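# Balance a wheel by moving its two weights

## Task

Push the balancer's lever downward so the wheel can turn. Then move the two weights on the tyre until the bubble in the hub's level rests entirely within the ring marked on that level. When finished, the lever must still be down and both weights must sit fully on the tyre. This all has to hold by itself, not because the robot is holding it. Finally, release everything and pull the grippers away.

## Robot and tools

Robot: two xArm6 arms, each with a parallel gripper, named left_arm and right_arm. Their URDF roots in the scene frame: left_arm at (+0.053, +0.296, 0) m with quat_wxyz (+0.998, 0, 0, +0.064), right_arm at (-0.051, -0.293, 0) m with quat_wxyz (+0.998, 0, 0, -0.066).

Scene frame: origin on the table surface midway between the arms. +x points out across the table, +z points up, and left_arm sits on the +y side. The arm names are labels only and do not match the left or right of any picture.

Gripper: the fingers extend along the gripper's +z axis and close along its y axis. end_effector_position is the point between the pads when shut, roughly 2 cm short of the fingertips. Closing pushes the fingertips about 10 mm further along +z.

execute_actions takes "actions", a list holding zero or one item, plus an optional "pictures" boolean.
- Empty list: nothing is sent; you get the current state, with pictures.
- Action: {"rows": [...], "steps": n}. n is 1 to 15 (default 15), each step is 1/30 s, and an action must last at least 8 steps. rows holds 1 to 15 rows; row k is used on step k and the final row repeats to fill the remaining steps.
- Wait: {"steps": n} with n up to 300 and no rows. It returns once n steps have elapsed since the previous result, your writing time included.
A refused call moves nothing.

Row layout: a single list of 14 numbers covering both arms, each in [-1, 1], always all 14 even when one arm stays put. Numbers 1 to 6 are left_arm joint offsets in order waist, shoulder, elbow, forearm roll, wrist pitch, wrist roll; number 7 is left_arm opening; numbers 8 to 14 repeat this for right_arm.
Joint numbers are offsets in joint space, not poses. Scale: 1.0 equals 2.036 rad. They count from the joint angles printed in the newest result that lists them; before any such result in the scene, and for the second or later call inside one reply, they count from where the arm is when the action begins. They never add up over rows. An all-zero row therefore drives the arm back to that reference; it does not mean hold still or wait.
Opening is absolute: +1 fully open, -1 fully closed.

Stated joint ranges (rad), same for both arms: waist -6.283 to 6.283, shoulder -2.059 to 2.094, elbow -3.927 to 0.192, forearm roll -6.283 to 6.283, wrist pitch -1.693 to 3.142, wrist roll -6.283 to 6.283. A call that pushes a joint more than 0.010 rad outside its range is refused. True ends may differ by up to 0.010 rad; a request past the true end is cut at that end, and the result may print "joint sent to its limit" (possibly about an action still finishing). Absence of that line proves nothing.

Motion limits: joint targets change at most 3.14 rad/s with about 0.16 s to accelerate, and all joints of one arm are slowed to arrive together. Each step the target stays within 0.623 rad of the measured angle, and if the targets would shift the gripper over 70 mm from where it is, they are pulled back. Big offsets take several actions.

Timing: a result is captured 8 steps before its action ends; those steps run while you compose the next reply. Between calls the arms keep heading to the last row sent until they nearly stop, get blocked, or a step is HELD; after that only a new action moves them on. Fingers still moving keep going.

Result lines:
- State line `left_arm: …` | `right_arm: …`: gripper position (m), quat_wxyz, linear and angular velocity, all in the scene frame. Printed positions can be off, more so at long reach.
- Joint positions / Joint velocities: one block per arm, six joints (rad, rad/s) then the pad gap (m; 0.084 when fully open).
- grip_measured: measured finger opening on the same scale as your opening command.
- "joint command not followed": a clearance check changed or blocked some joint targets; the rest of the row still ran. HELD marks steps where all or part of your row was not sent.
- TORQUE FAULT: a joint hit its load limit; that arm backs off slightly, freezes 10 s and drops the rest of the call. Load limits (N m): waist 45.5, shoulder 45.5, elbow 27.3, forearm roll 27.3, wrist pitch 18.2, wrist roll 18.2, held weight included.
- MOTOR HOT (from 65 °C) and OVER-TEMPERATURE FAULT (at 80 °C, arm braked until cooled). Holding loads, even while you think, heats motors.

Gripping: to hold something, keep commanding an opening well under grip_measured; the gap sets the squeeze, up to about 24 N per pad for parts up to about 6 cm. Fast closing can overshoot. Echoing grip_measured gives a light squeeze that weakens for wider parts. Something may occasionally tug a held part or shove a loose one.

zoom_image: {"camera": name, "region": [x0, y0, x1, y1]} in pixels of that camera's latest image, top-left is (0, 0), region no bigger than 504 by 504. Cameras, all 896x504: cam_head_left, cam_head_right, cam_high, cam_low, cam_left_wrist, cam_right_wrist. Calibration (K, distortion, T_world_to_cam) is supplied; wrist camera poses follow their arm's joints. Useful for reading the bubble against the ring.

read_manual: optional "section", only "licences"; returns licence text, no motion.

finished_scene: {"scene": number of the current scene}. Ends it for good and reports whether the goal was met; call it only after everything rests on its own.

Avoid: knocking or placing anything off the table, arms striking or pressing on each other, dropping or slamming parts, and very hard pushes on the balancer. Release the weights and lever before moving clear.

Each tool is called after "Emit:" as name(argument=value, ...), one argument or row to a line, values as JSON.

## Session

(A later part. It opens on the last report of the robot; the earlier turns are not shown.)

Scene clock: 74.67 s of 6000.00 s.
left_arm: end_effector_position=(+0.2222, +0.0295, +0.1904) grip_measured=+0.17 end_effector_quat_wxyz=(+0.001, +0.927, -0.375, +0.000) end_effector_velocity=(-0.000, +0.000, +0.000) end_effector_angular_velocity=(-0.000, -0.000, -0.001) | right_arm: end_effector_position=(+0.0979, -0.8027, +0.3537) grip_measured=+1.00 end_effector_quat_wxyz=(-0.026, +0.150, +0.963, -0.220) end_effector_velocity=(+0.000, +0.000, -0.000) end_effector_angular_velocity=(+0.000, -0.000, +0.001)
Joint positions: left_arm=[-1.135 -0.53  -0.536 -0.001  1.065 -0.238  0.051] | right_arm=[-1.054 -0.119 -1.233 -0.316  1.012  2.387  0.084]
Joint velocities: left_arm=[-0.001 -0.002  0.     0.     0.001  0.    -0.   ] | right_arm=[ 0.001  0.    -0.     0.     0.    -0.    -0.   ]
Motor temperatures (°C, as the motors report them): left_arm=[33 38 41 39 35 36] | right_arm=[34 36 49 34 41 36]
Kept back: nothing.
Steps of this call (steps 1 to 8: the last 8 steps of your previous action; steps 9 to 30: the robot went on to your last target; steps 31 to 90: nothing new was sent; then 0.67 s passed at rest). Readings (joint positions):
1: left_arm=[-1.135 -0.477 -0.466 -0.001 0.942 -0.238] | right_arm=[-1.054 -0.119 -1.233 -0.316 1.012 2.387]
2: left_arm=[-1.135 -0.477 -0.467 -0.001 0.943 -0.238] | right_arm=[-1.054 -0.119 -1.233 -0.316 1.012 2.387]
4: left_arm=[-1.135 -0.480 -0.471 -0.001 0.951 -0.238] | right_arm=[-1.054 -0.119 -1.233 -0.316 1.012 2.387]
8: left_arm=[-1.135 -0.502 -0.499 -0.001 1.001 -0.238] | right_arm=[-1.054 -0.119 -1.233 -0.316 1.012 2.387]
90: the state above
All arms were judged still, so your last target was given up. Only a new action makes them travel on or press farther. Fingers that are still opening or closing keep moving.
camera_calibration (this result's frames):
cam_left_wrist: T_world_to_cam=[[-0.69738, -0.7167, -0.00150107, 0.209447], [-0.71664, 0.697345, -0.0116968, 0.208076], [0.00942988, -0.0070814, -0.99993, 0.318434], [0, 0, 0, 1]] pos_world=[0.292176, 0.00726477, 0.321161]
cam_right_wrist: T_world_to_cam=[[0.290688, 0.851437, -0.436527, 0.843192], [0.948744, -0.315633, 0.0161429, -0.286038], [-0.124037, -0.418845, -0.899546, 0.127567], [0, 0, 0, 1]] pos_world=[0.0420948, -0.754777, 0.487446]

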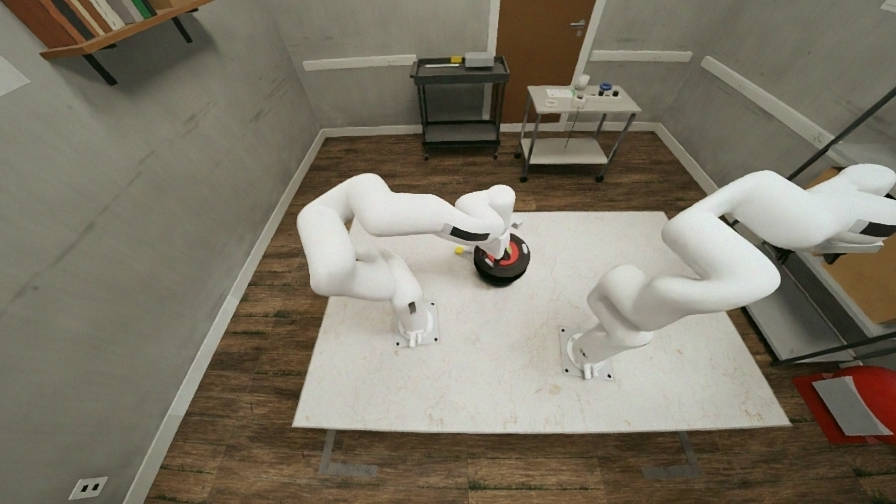

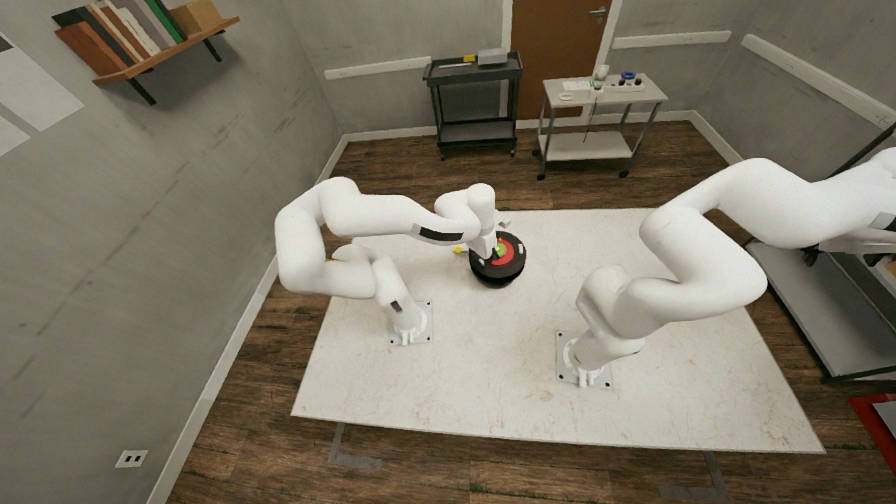

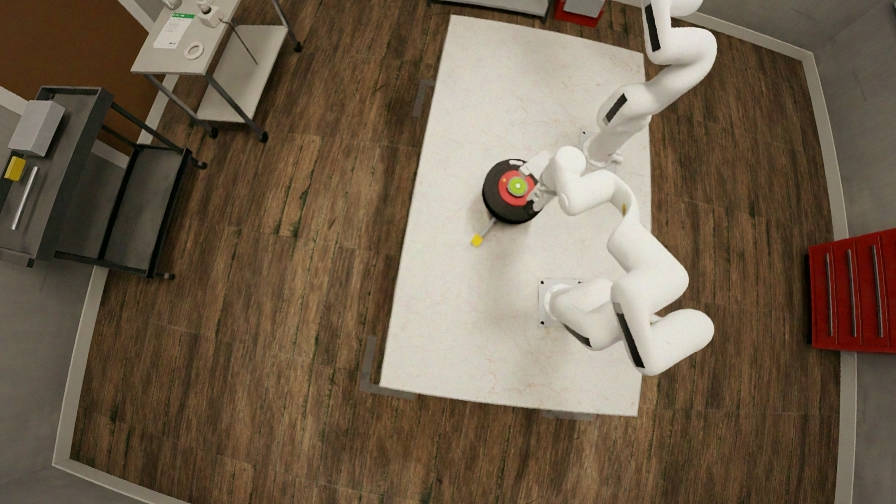

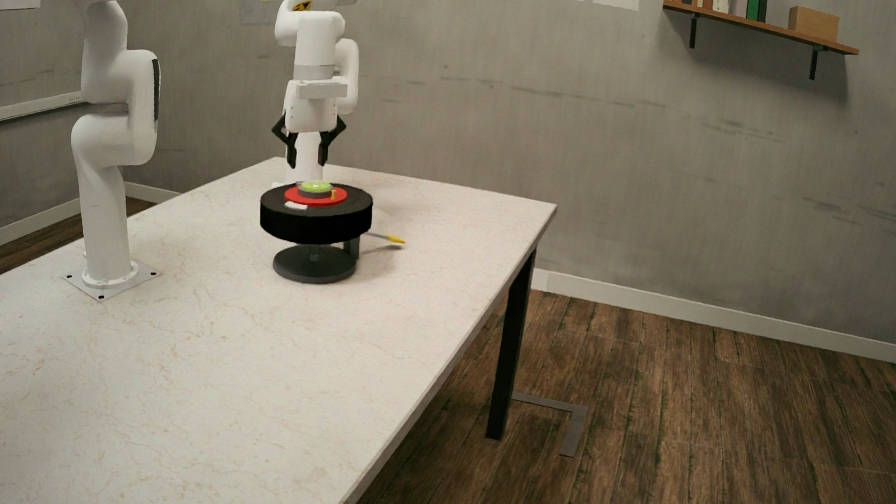

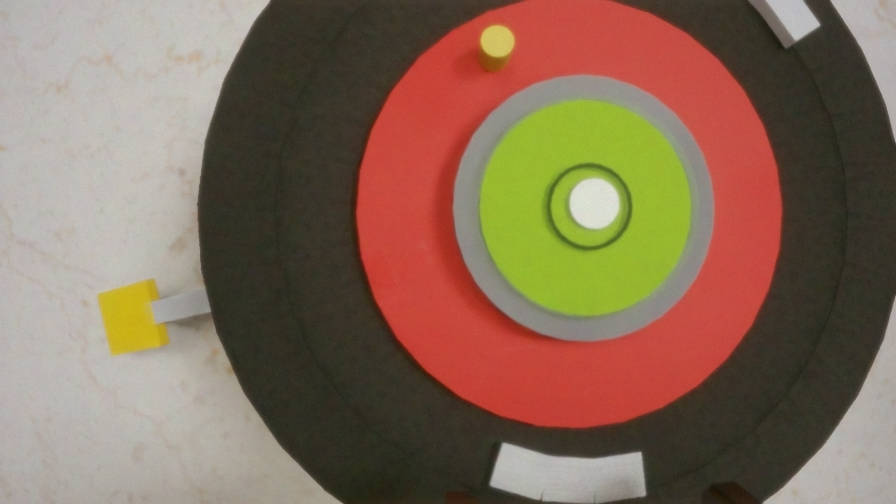

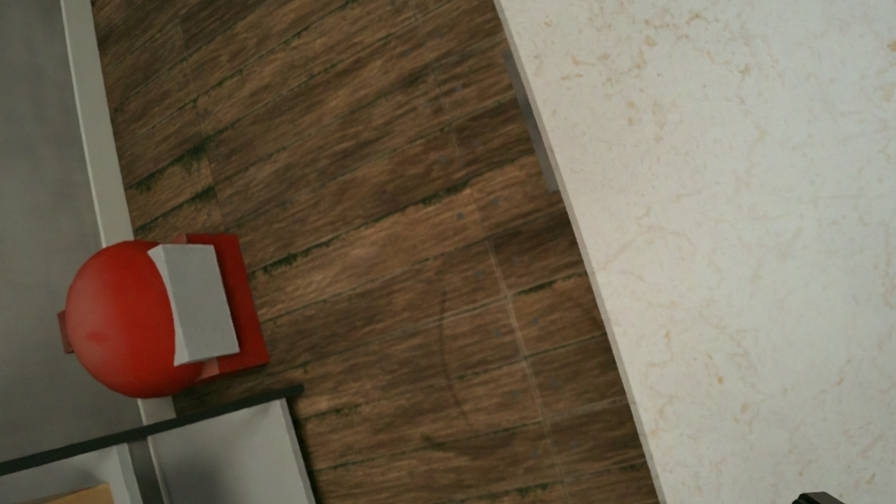

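Emit:
execute_actions(
  actions=[],
)

Scene clock: 75.03 s of 6000.00 s.
left_arm: end_effector_position=(+0.2222, +0.0295, +0.1904) grip_measured=+0.17 end_effector_quat_wxyz=(+0.001, +0.927, -0.375, +0.000) end_effector_velocity=(+0.000, +0.000, -0.000) end_effector_angular_velocity=(+0.000, +0.000, +0.000) | right_arm: end_effector_position=(+0.0979, -0.8027, +0.3537) grip_measured=+1.00 end_effector_quat_wxyz=(-0.026, +0.150, +0.963, -0.220) end_effector_velocity=(-0.000, -0.000, +0.001) end_effector_angular_velocity=(-0.002, -0.001, -0.000)
Joint positions: left_arm=[-1.135 -0.53  -0.536 -0.001  1.065 -0.238  0.051] | right_arm=[-1.054 -0.119 -1.233 -0.316  1.012  2.387  0.084]
Joint velocities: left_arm=[ 0.001  0.001 -0.    -0.    -0.001  0.     0.   ] | right_arm=[-0.    -0.001 -0.001 -0.    -0.001  0.    -0.   ]
Motor temperatures (°C, as the motors report them): left_arm=[33 38 41 39 35 36] | right_arm=[34 36 49 34 41 36]
Kept back: nothing.
Steps of this call (steps 1 to 11: nothing new was sent). Readings (joint positions):
1: left_arm=[-1.135 -0.530 -0.536 -0.001 1.065 -0.238] | right_arm=[-1.054 -0.119 -1.233 -0.316 1.012 2.387]
2: left_arm=[-1.135 -0.530 -0.536 -0.001 1.065 -0.238] | right_arm=[-1.054 -0.119 -1.233 -0.316 1.012 2.387]
4: left_arm=[-1.135 -0.530 -0.536 -0.001 1.065 -0.238] | right_arm=[-1.054 -0.119 -1.233 -0.316 1.012 2.387]
8: left_arm=[-1.135 -0.530 -0.536 -0.001 1.065 -0.238] | right_arm=[-1.054 -0.119 -1.233 -0.316 1.012 2.387]
11: the state above
camera_calibration (this result's frames):
cam_left_wrist: T_world_to_cam=[[-0.69738, -0.7167, -0.00150107, 0.209447], [-0.71664, 0.697345, -0.0116968, 0.208076], [0.00942989, -0.00708141, -0.99993, 0.318435], [0, 0, 0, 1]] pos_world=[0.292176, 0.0072648, 0.321161]
cam_right_wrist: T_world_to_cam=[[0.290688, 0.851437, -0.436527, 0.843192], [0.948744, -0.315633, 0.0161432, -0.286038], [-0.124037, -0.418845, -0.899546, 0.127567], [0, 0, 0, 1]] pos_world=[0.0420948, -0.754777, 0.487446]

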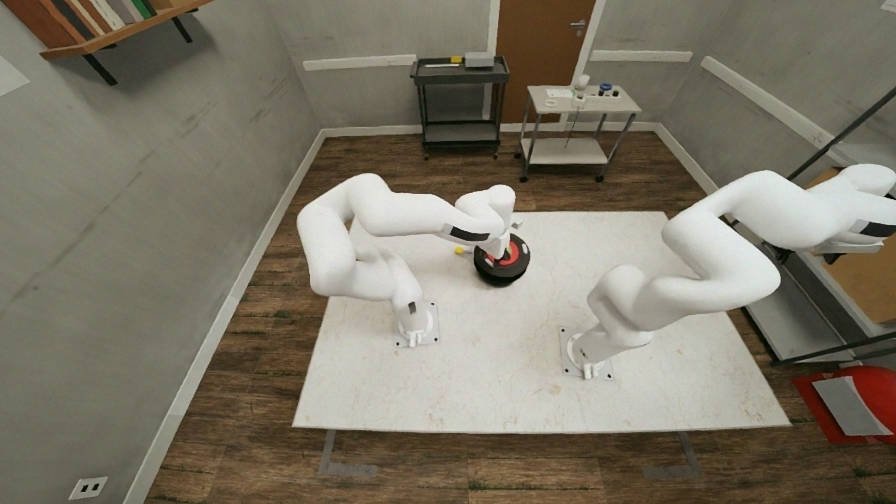

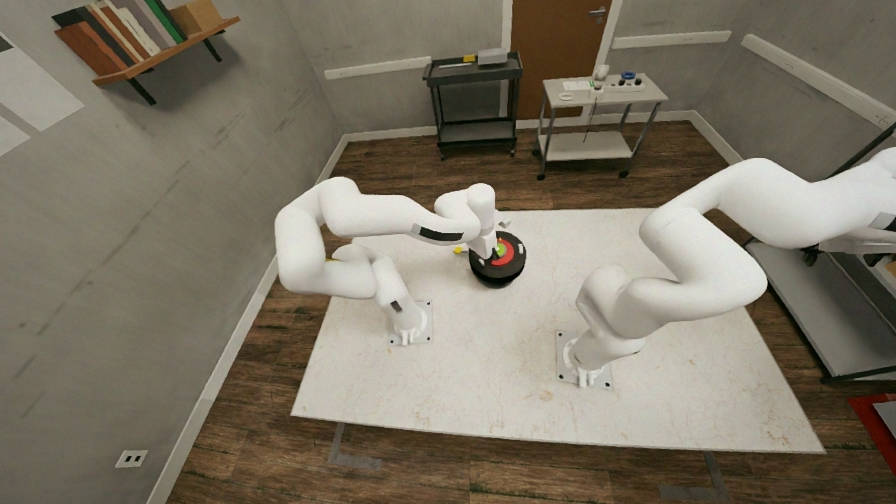

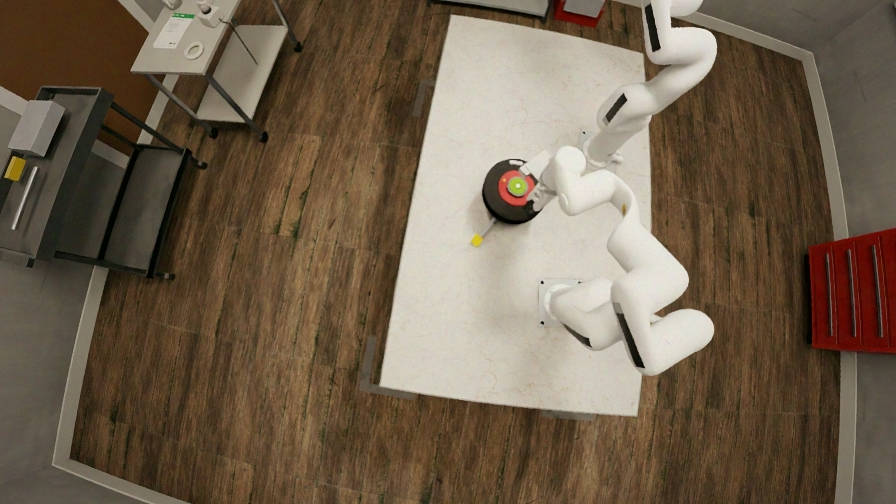

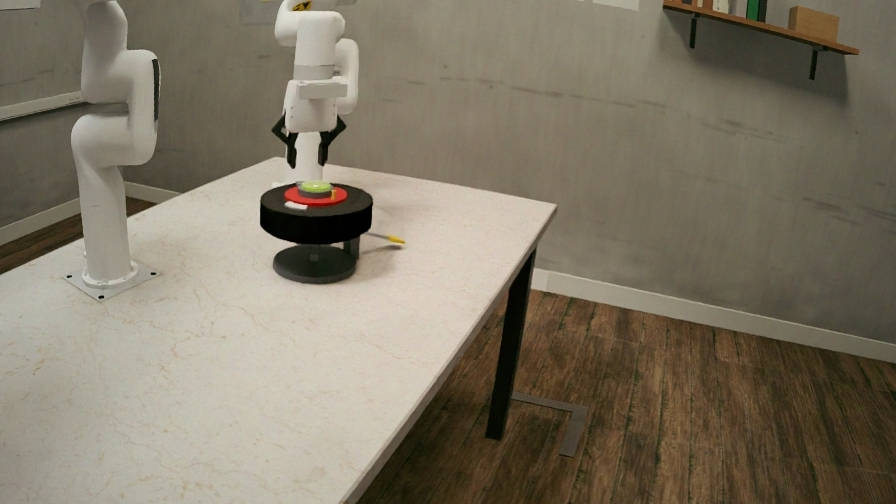

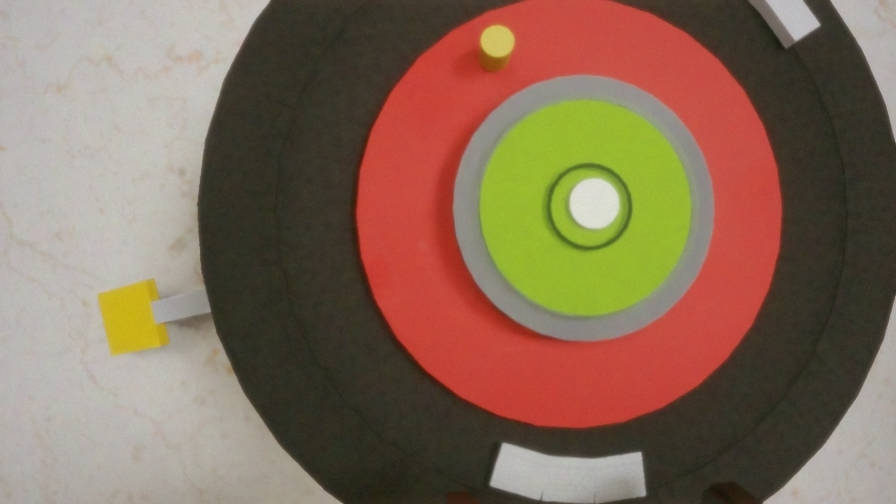

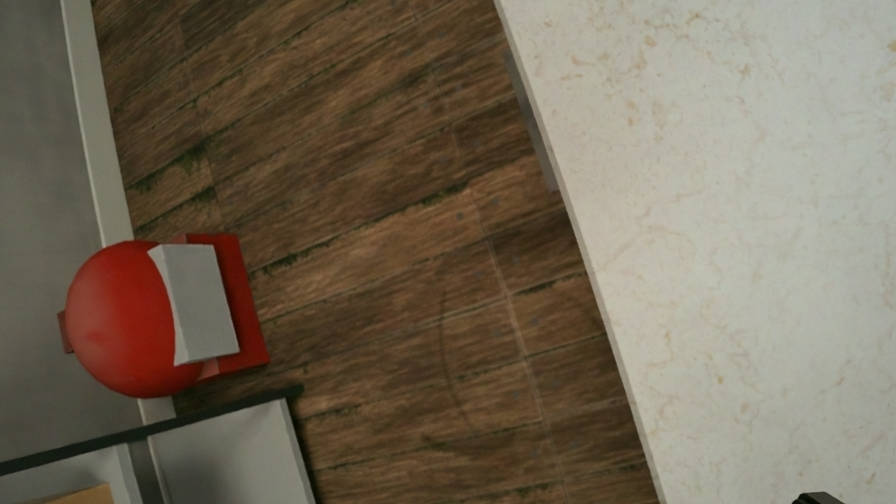

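Emit:
execute_actions(
  actions=[
    {"rows":[[0,-0.01,-0.04,0,0.05,0,0.18,0,0,0,0,0,0,1],[0,-0.02,-0.08,0,0.1,0,0.18,0,0,0,0,0,0,1],[0,-0.03,-0.13,0,0.16,0,0.18,0,0,0,0,0,0,1],[0,-0.03,-0.13,0,0.16,0,0.18,0,0,0,0,0,0,1],[0,-0.03,-0.13,0,0.16,0,0.18,0,0,0,0,0,0,1],[0,-0.03,-0.13,0,0.16,0,0.18,0,0,0,0,0,0,1],[0.1,-0.03,-0.13,0,0.16,0,0.18,0,0,0,0,0,0,1],[0.25,-0.03,-0.13,0,0.16,0,0.18,0,0,0,0,0,0,1],[0.6,-0.03,-0.13,0,0.16,0,0.18,0,0,0,0,0,0,1]]},
  ],
)

Emit:
execute_actions(
  actions=[
    {"steps":40},
  ],
  pictures=true,
)

Emit:
zoom_image(
  camera="cam_high",
  region=[460,140,580,260],
)

Scene clock: 75.73 s of 6000.00 s.
left_arm: end_effector_position=(+0.2240, +0.0267, +0.2492) grip_measured=+0.17 end_effector_quat_wxyz=(+0.001, +0.927, -0.375, +0.001) end_effector_velocity=(+0.015, -0.019, +0.462) end_effector_angular_velocity=(-0.158, -0.099, +0.008) | right_arm: end_effector_position=(+0.0979, -0.8027, +0.3537) grip_measured=+1.00 end_effector_quat_wxyz=(-0.026, +0.150, +0.963, -0.220) end_effector_velocity=(-0.000, -0.000, +0.001) end_effector_angular_velocity=(-0.001, +0.000, -0.000)
Joint positions: left_arm=[-1.134 -0.564 -0.683 -0.001  1.244 -0.238  0.051] | right_arm=[-1.054 -0.119 -1.233 -0.316  1.012  2.387  0.084]
Joint velocities: left_arm=[ 0.007 -0.265 -1.098 -0.001  1.176 -0.001  0.   ] | right_arm=[-0.    -0.    -0.001 -0.001  0.     0.     0.   ]
Motor temperatures (°C, as the motors report them): left_arm=[33 38 41 39 35 36] | right_arm=[34 36 49 34 41 36]
Steps of this call (steps 1 to 14: nothing new was sent; steps 15 to 21: the first 7 steps of this action). Readings (joint positions):
15: left_arm=[-1.135 -0.530 -0.536 -0.001 1.065 -0.238] | right_arm=[-1.054 -0.119 -1.233 -0.316 1.012 2.387]
16: left_arm=[-1.135 -0.531 -0.538 -0.001 1.070 -0.238] | right_arm=[-1.054 -0.119 -1.233 -0.316 1.012 2.387]
18: left_arm=[-1.135 -0.538 -0.570 -0.001 1.119 -0.238] | right_arm=[-1.054 -0.119 -1.233 -0.316 1.012 2.387]
21: the state above

Scene clock: 77.07 s of 6000.00 s.
left_arm: end_effector_position=(+0.3592, +0.3625, +0.2969) grip_measured=+0.17 end_effector_quat_wxyz=(+0.000, +0.975, +0.224, +0.001) end_effector_velocity=(-0.000, +0.003, -0.000) end_effector_angular_velocity=(+0.000, +0.001, +0.009) | right_arm: end_effector_position=(+0.0979, -0.8027, +0.3537) grip_measured=+1.00 end_effector_quat_wxyz=(-0.026, +0.150, +0.963, -0.220) end_effector_velocity=(-0.000, +0.001, -0.001) end_effector_angular_velocity=(+0.003, +0.001, -0.001)
Joint positions: left_arm=[ 0.085 -0.591 -0.8   -0.001  1.391 -0.238  0.051] | right_arm=[-1.054 -0.119 -1.233 -0.316  1.012  2.387  0.084]
Joint velocities: left_arm=[ 0.009  0.002 -0.001  0.001 -0.    -0.001  0.   ] | right_arm=[ 0.    -0.001  0.002  0.     0.002  0.    -0.   ]
Motor temperatures (°C, as the motors report them): left_arm=[33 38 41 39 35 36] | right_arm=[34 36 49 34 41 36]
Kept back: nothing.
Steps of this call (steps 1 to 8: the last 8 steps of your previous action; steps 9 to 40: the robot went on to your last target). Readings (joint positions):
1: left_arm=[-1.132 -0.572 -0.716 -0.001 1.280 -0.238] | right_arm=[-1.054 -0.119 -1.233 -0.316 1.012 2.387]
2: left_arm=[-1.120 -0.578 -0.738 -0.001 1.304 -0.238] | right_arm=[-1.054 -0.119 -1.233 -0.316 1.012 2.387]
4: left_arm=[-1.050 -0.581 -0.751 -0.001 1.322 -0.238] | right_arm=[-1.054 -0.119 -1.233 -0.316 1.012 2.387]
8: left_arm=[-0.869 -0.582 -0.758 -0.001 1.339 -0.238] | right_arm=[-1.054 -0.119 -1.233 -0.316 1.012 2.387]
40: the state above
camera_calibration (this result's frames):
cam_left_wrist: T_world_to_cam=[[0.433056, -0.901366, -0.00135943, 0.204649], [-0.901314, -0.433014, -0.0115209, 0.551296], [0.0097959, 0.00621447, -0.999933, 0.421081], [0, 0, 0, 1]] pos_world=[0.404141, 0.420566, 0.427682]
cam_right_wrist: T_world_to_cam=[[0.290688, 0.851437, -0.436527, 0.843192], [0.948744, -0.315633, 0.0161433, -0.286038], [-0.124037, -0.418845, -0.899546, 0.127567], [0, 0, 0, 1]] pos_world=[0.0420948, -0.754777, 0.487446]

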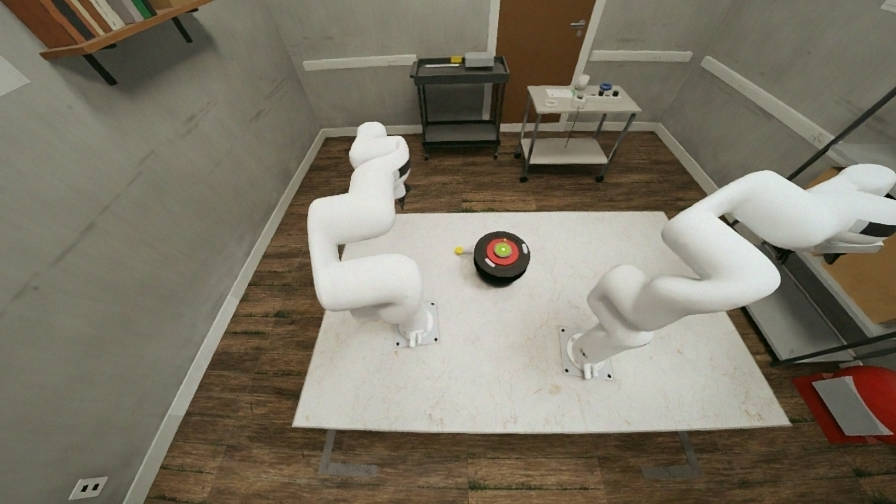

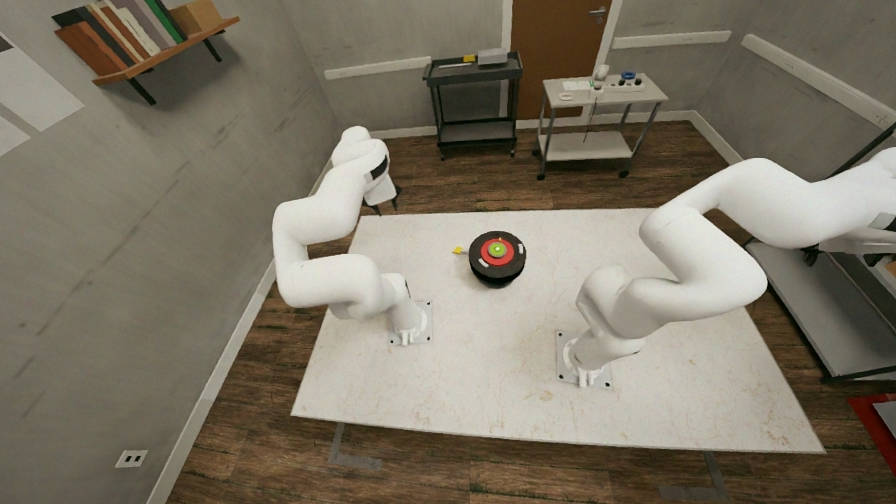

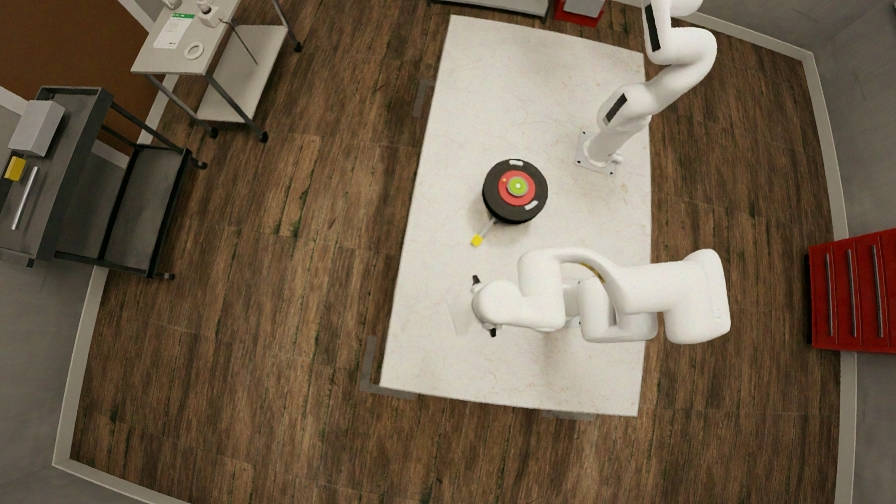

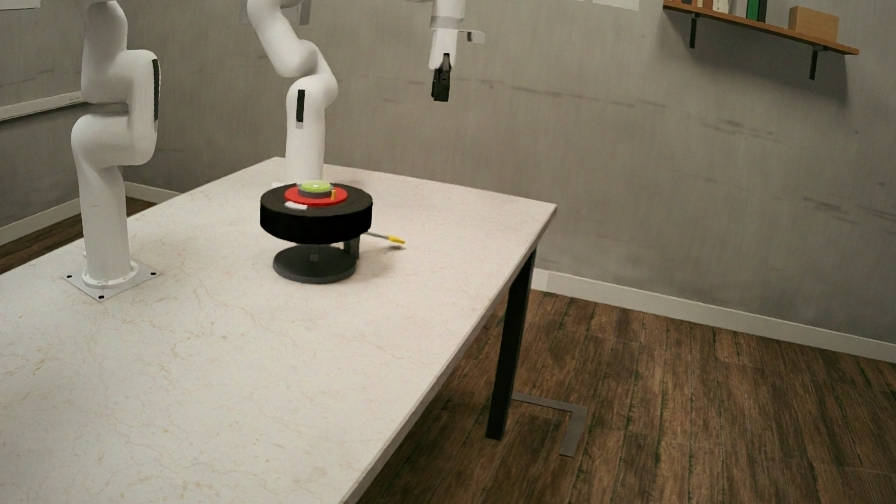

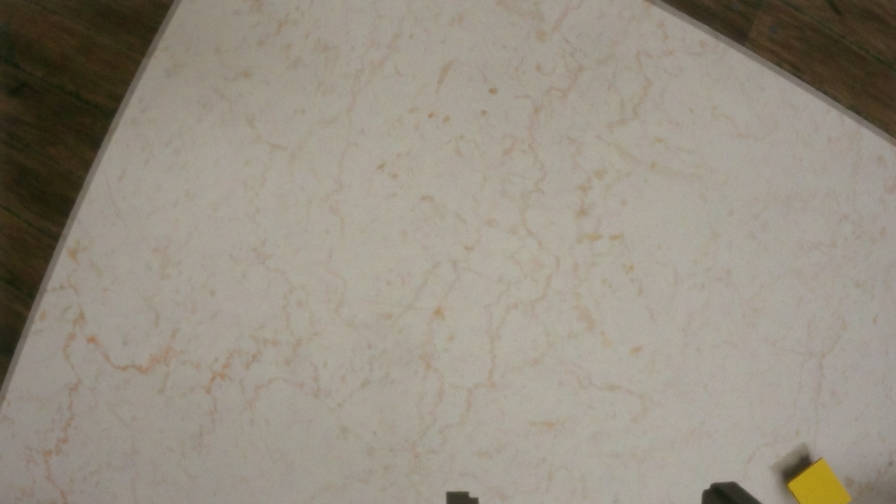

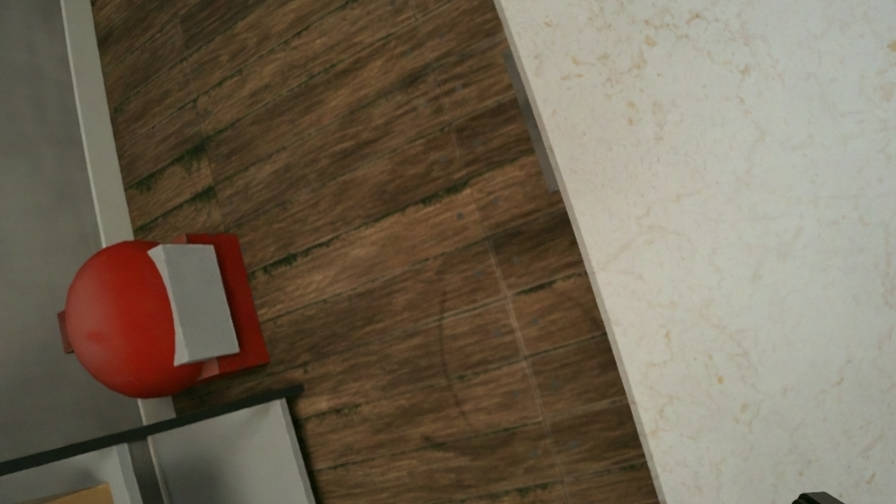

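Region (460, 140, 580, 260) of cam_high's 896x504 image, scaled by 4.200, with more detail than that image has.

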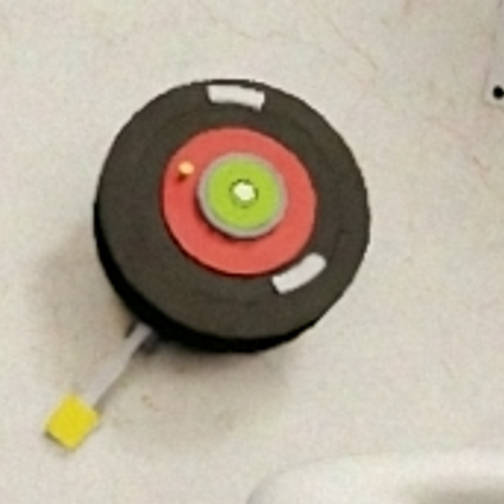

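Emit:
finished_scene(
  scene=2,
)

The scene is finished: the task was done.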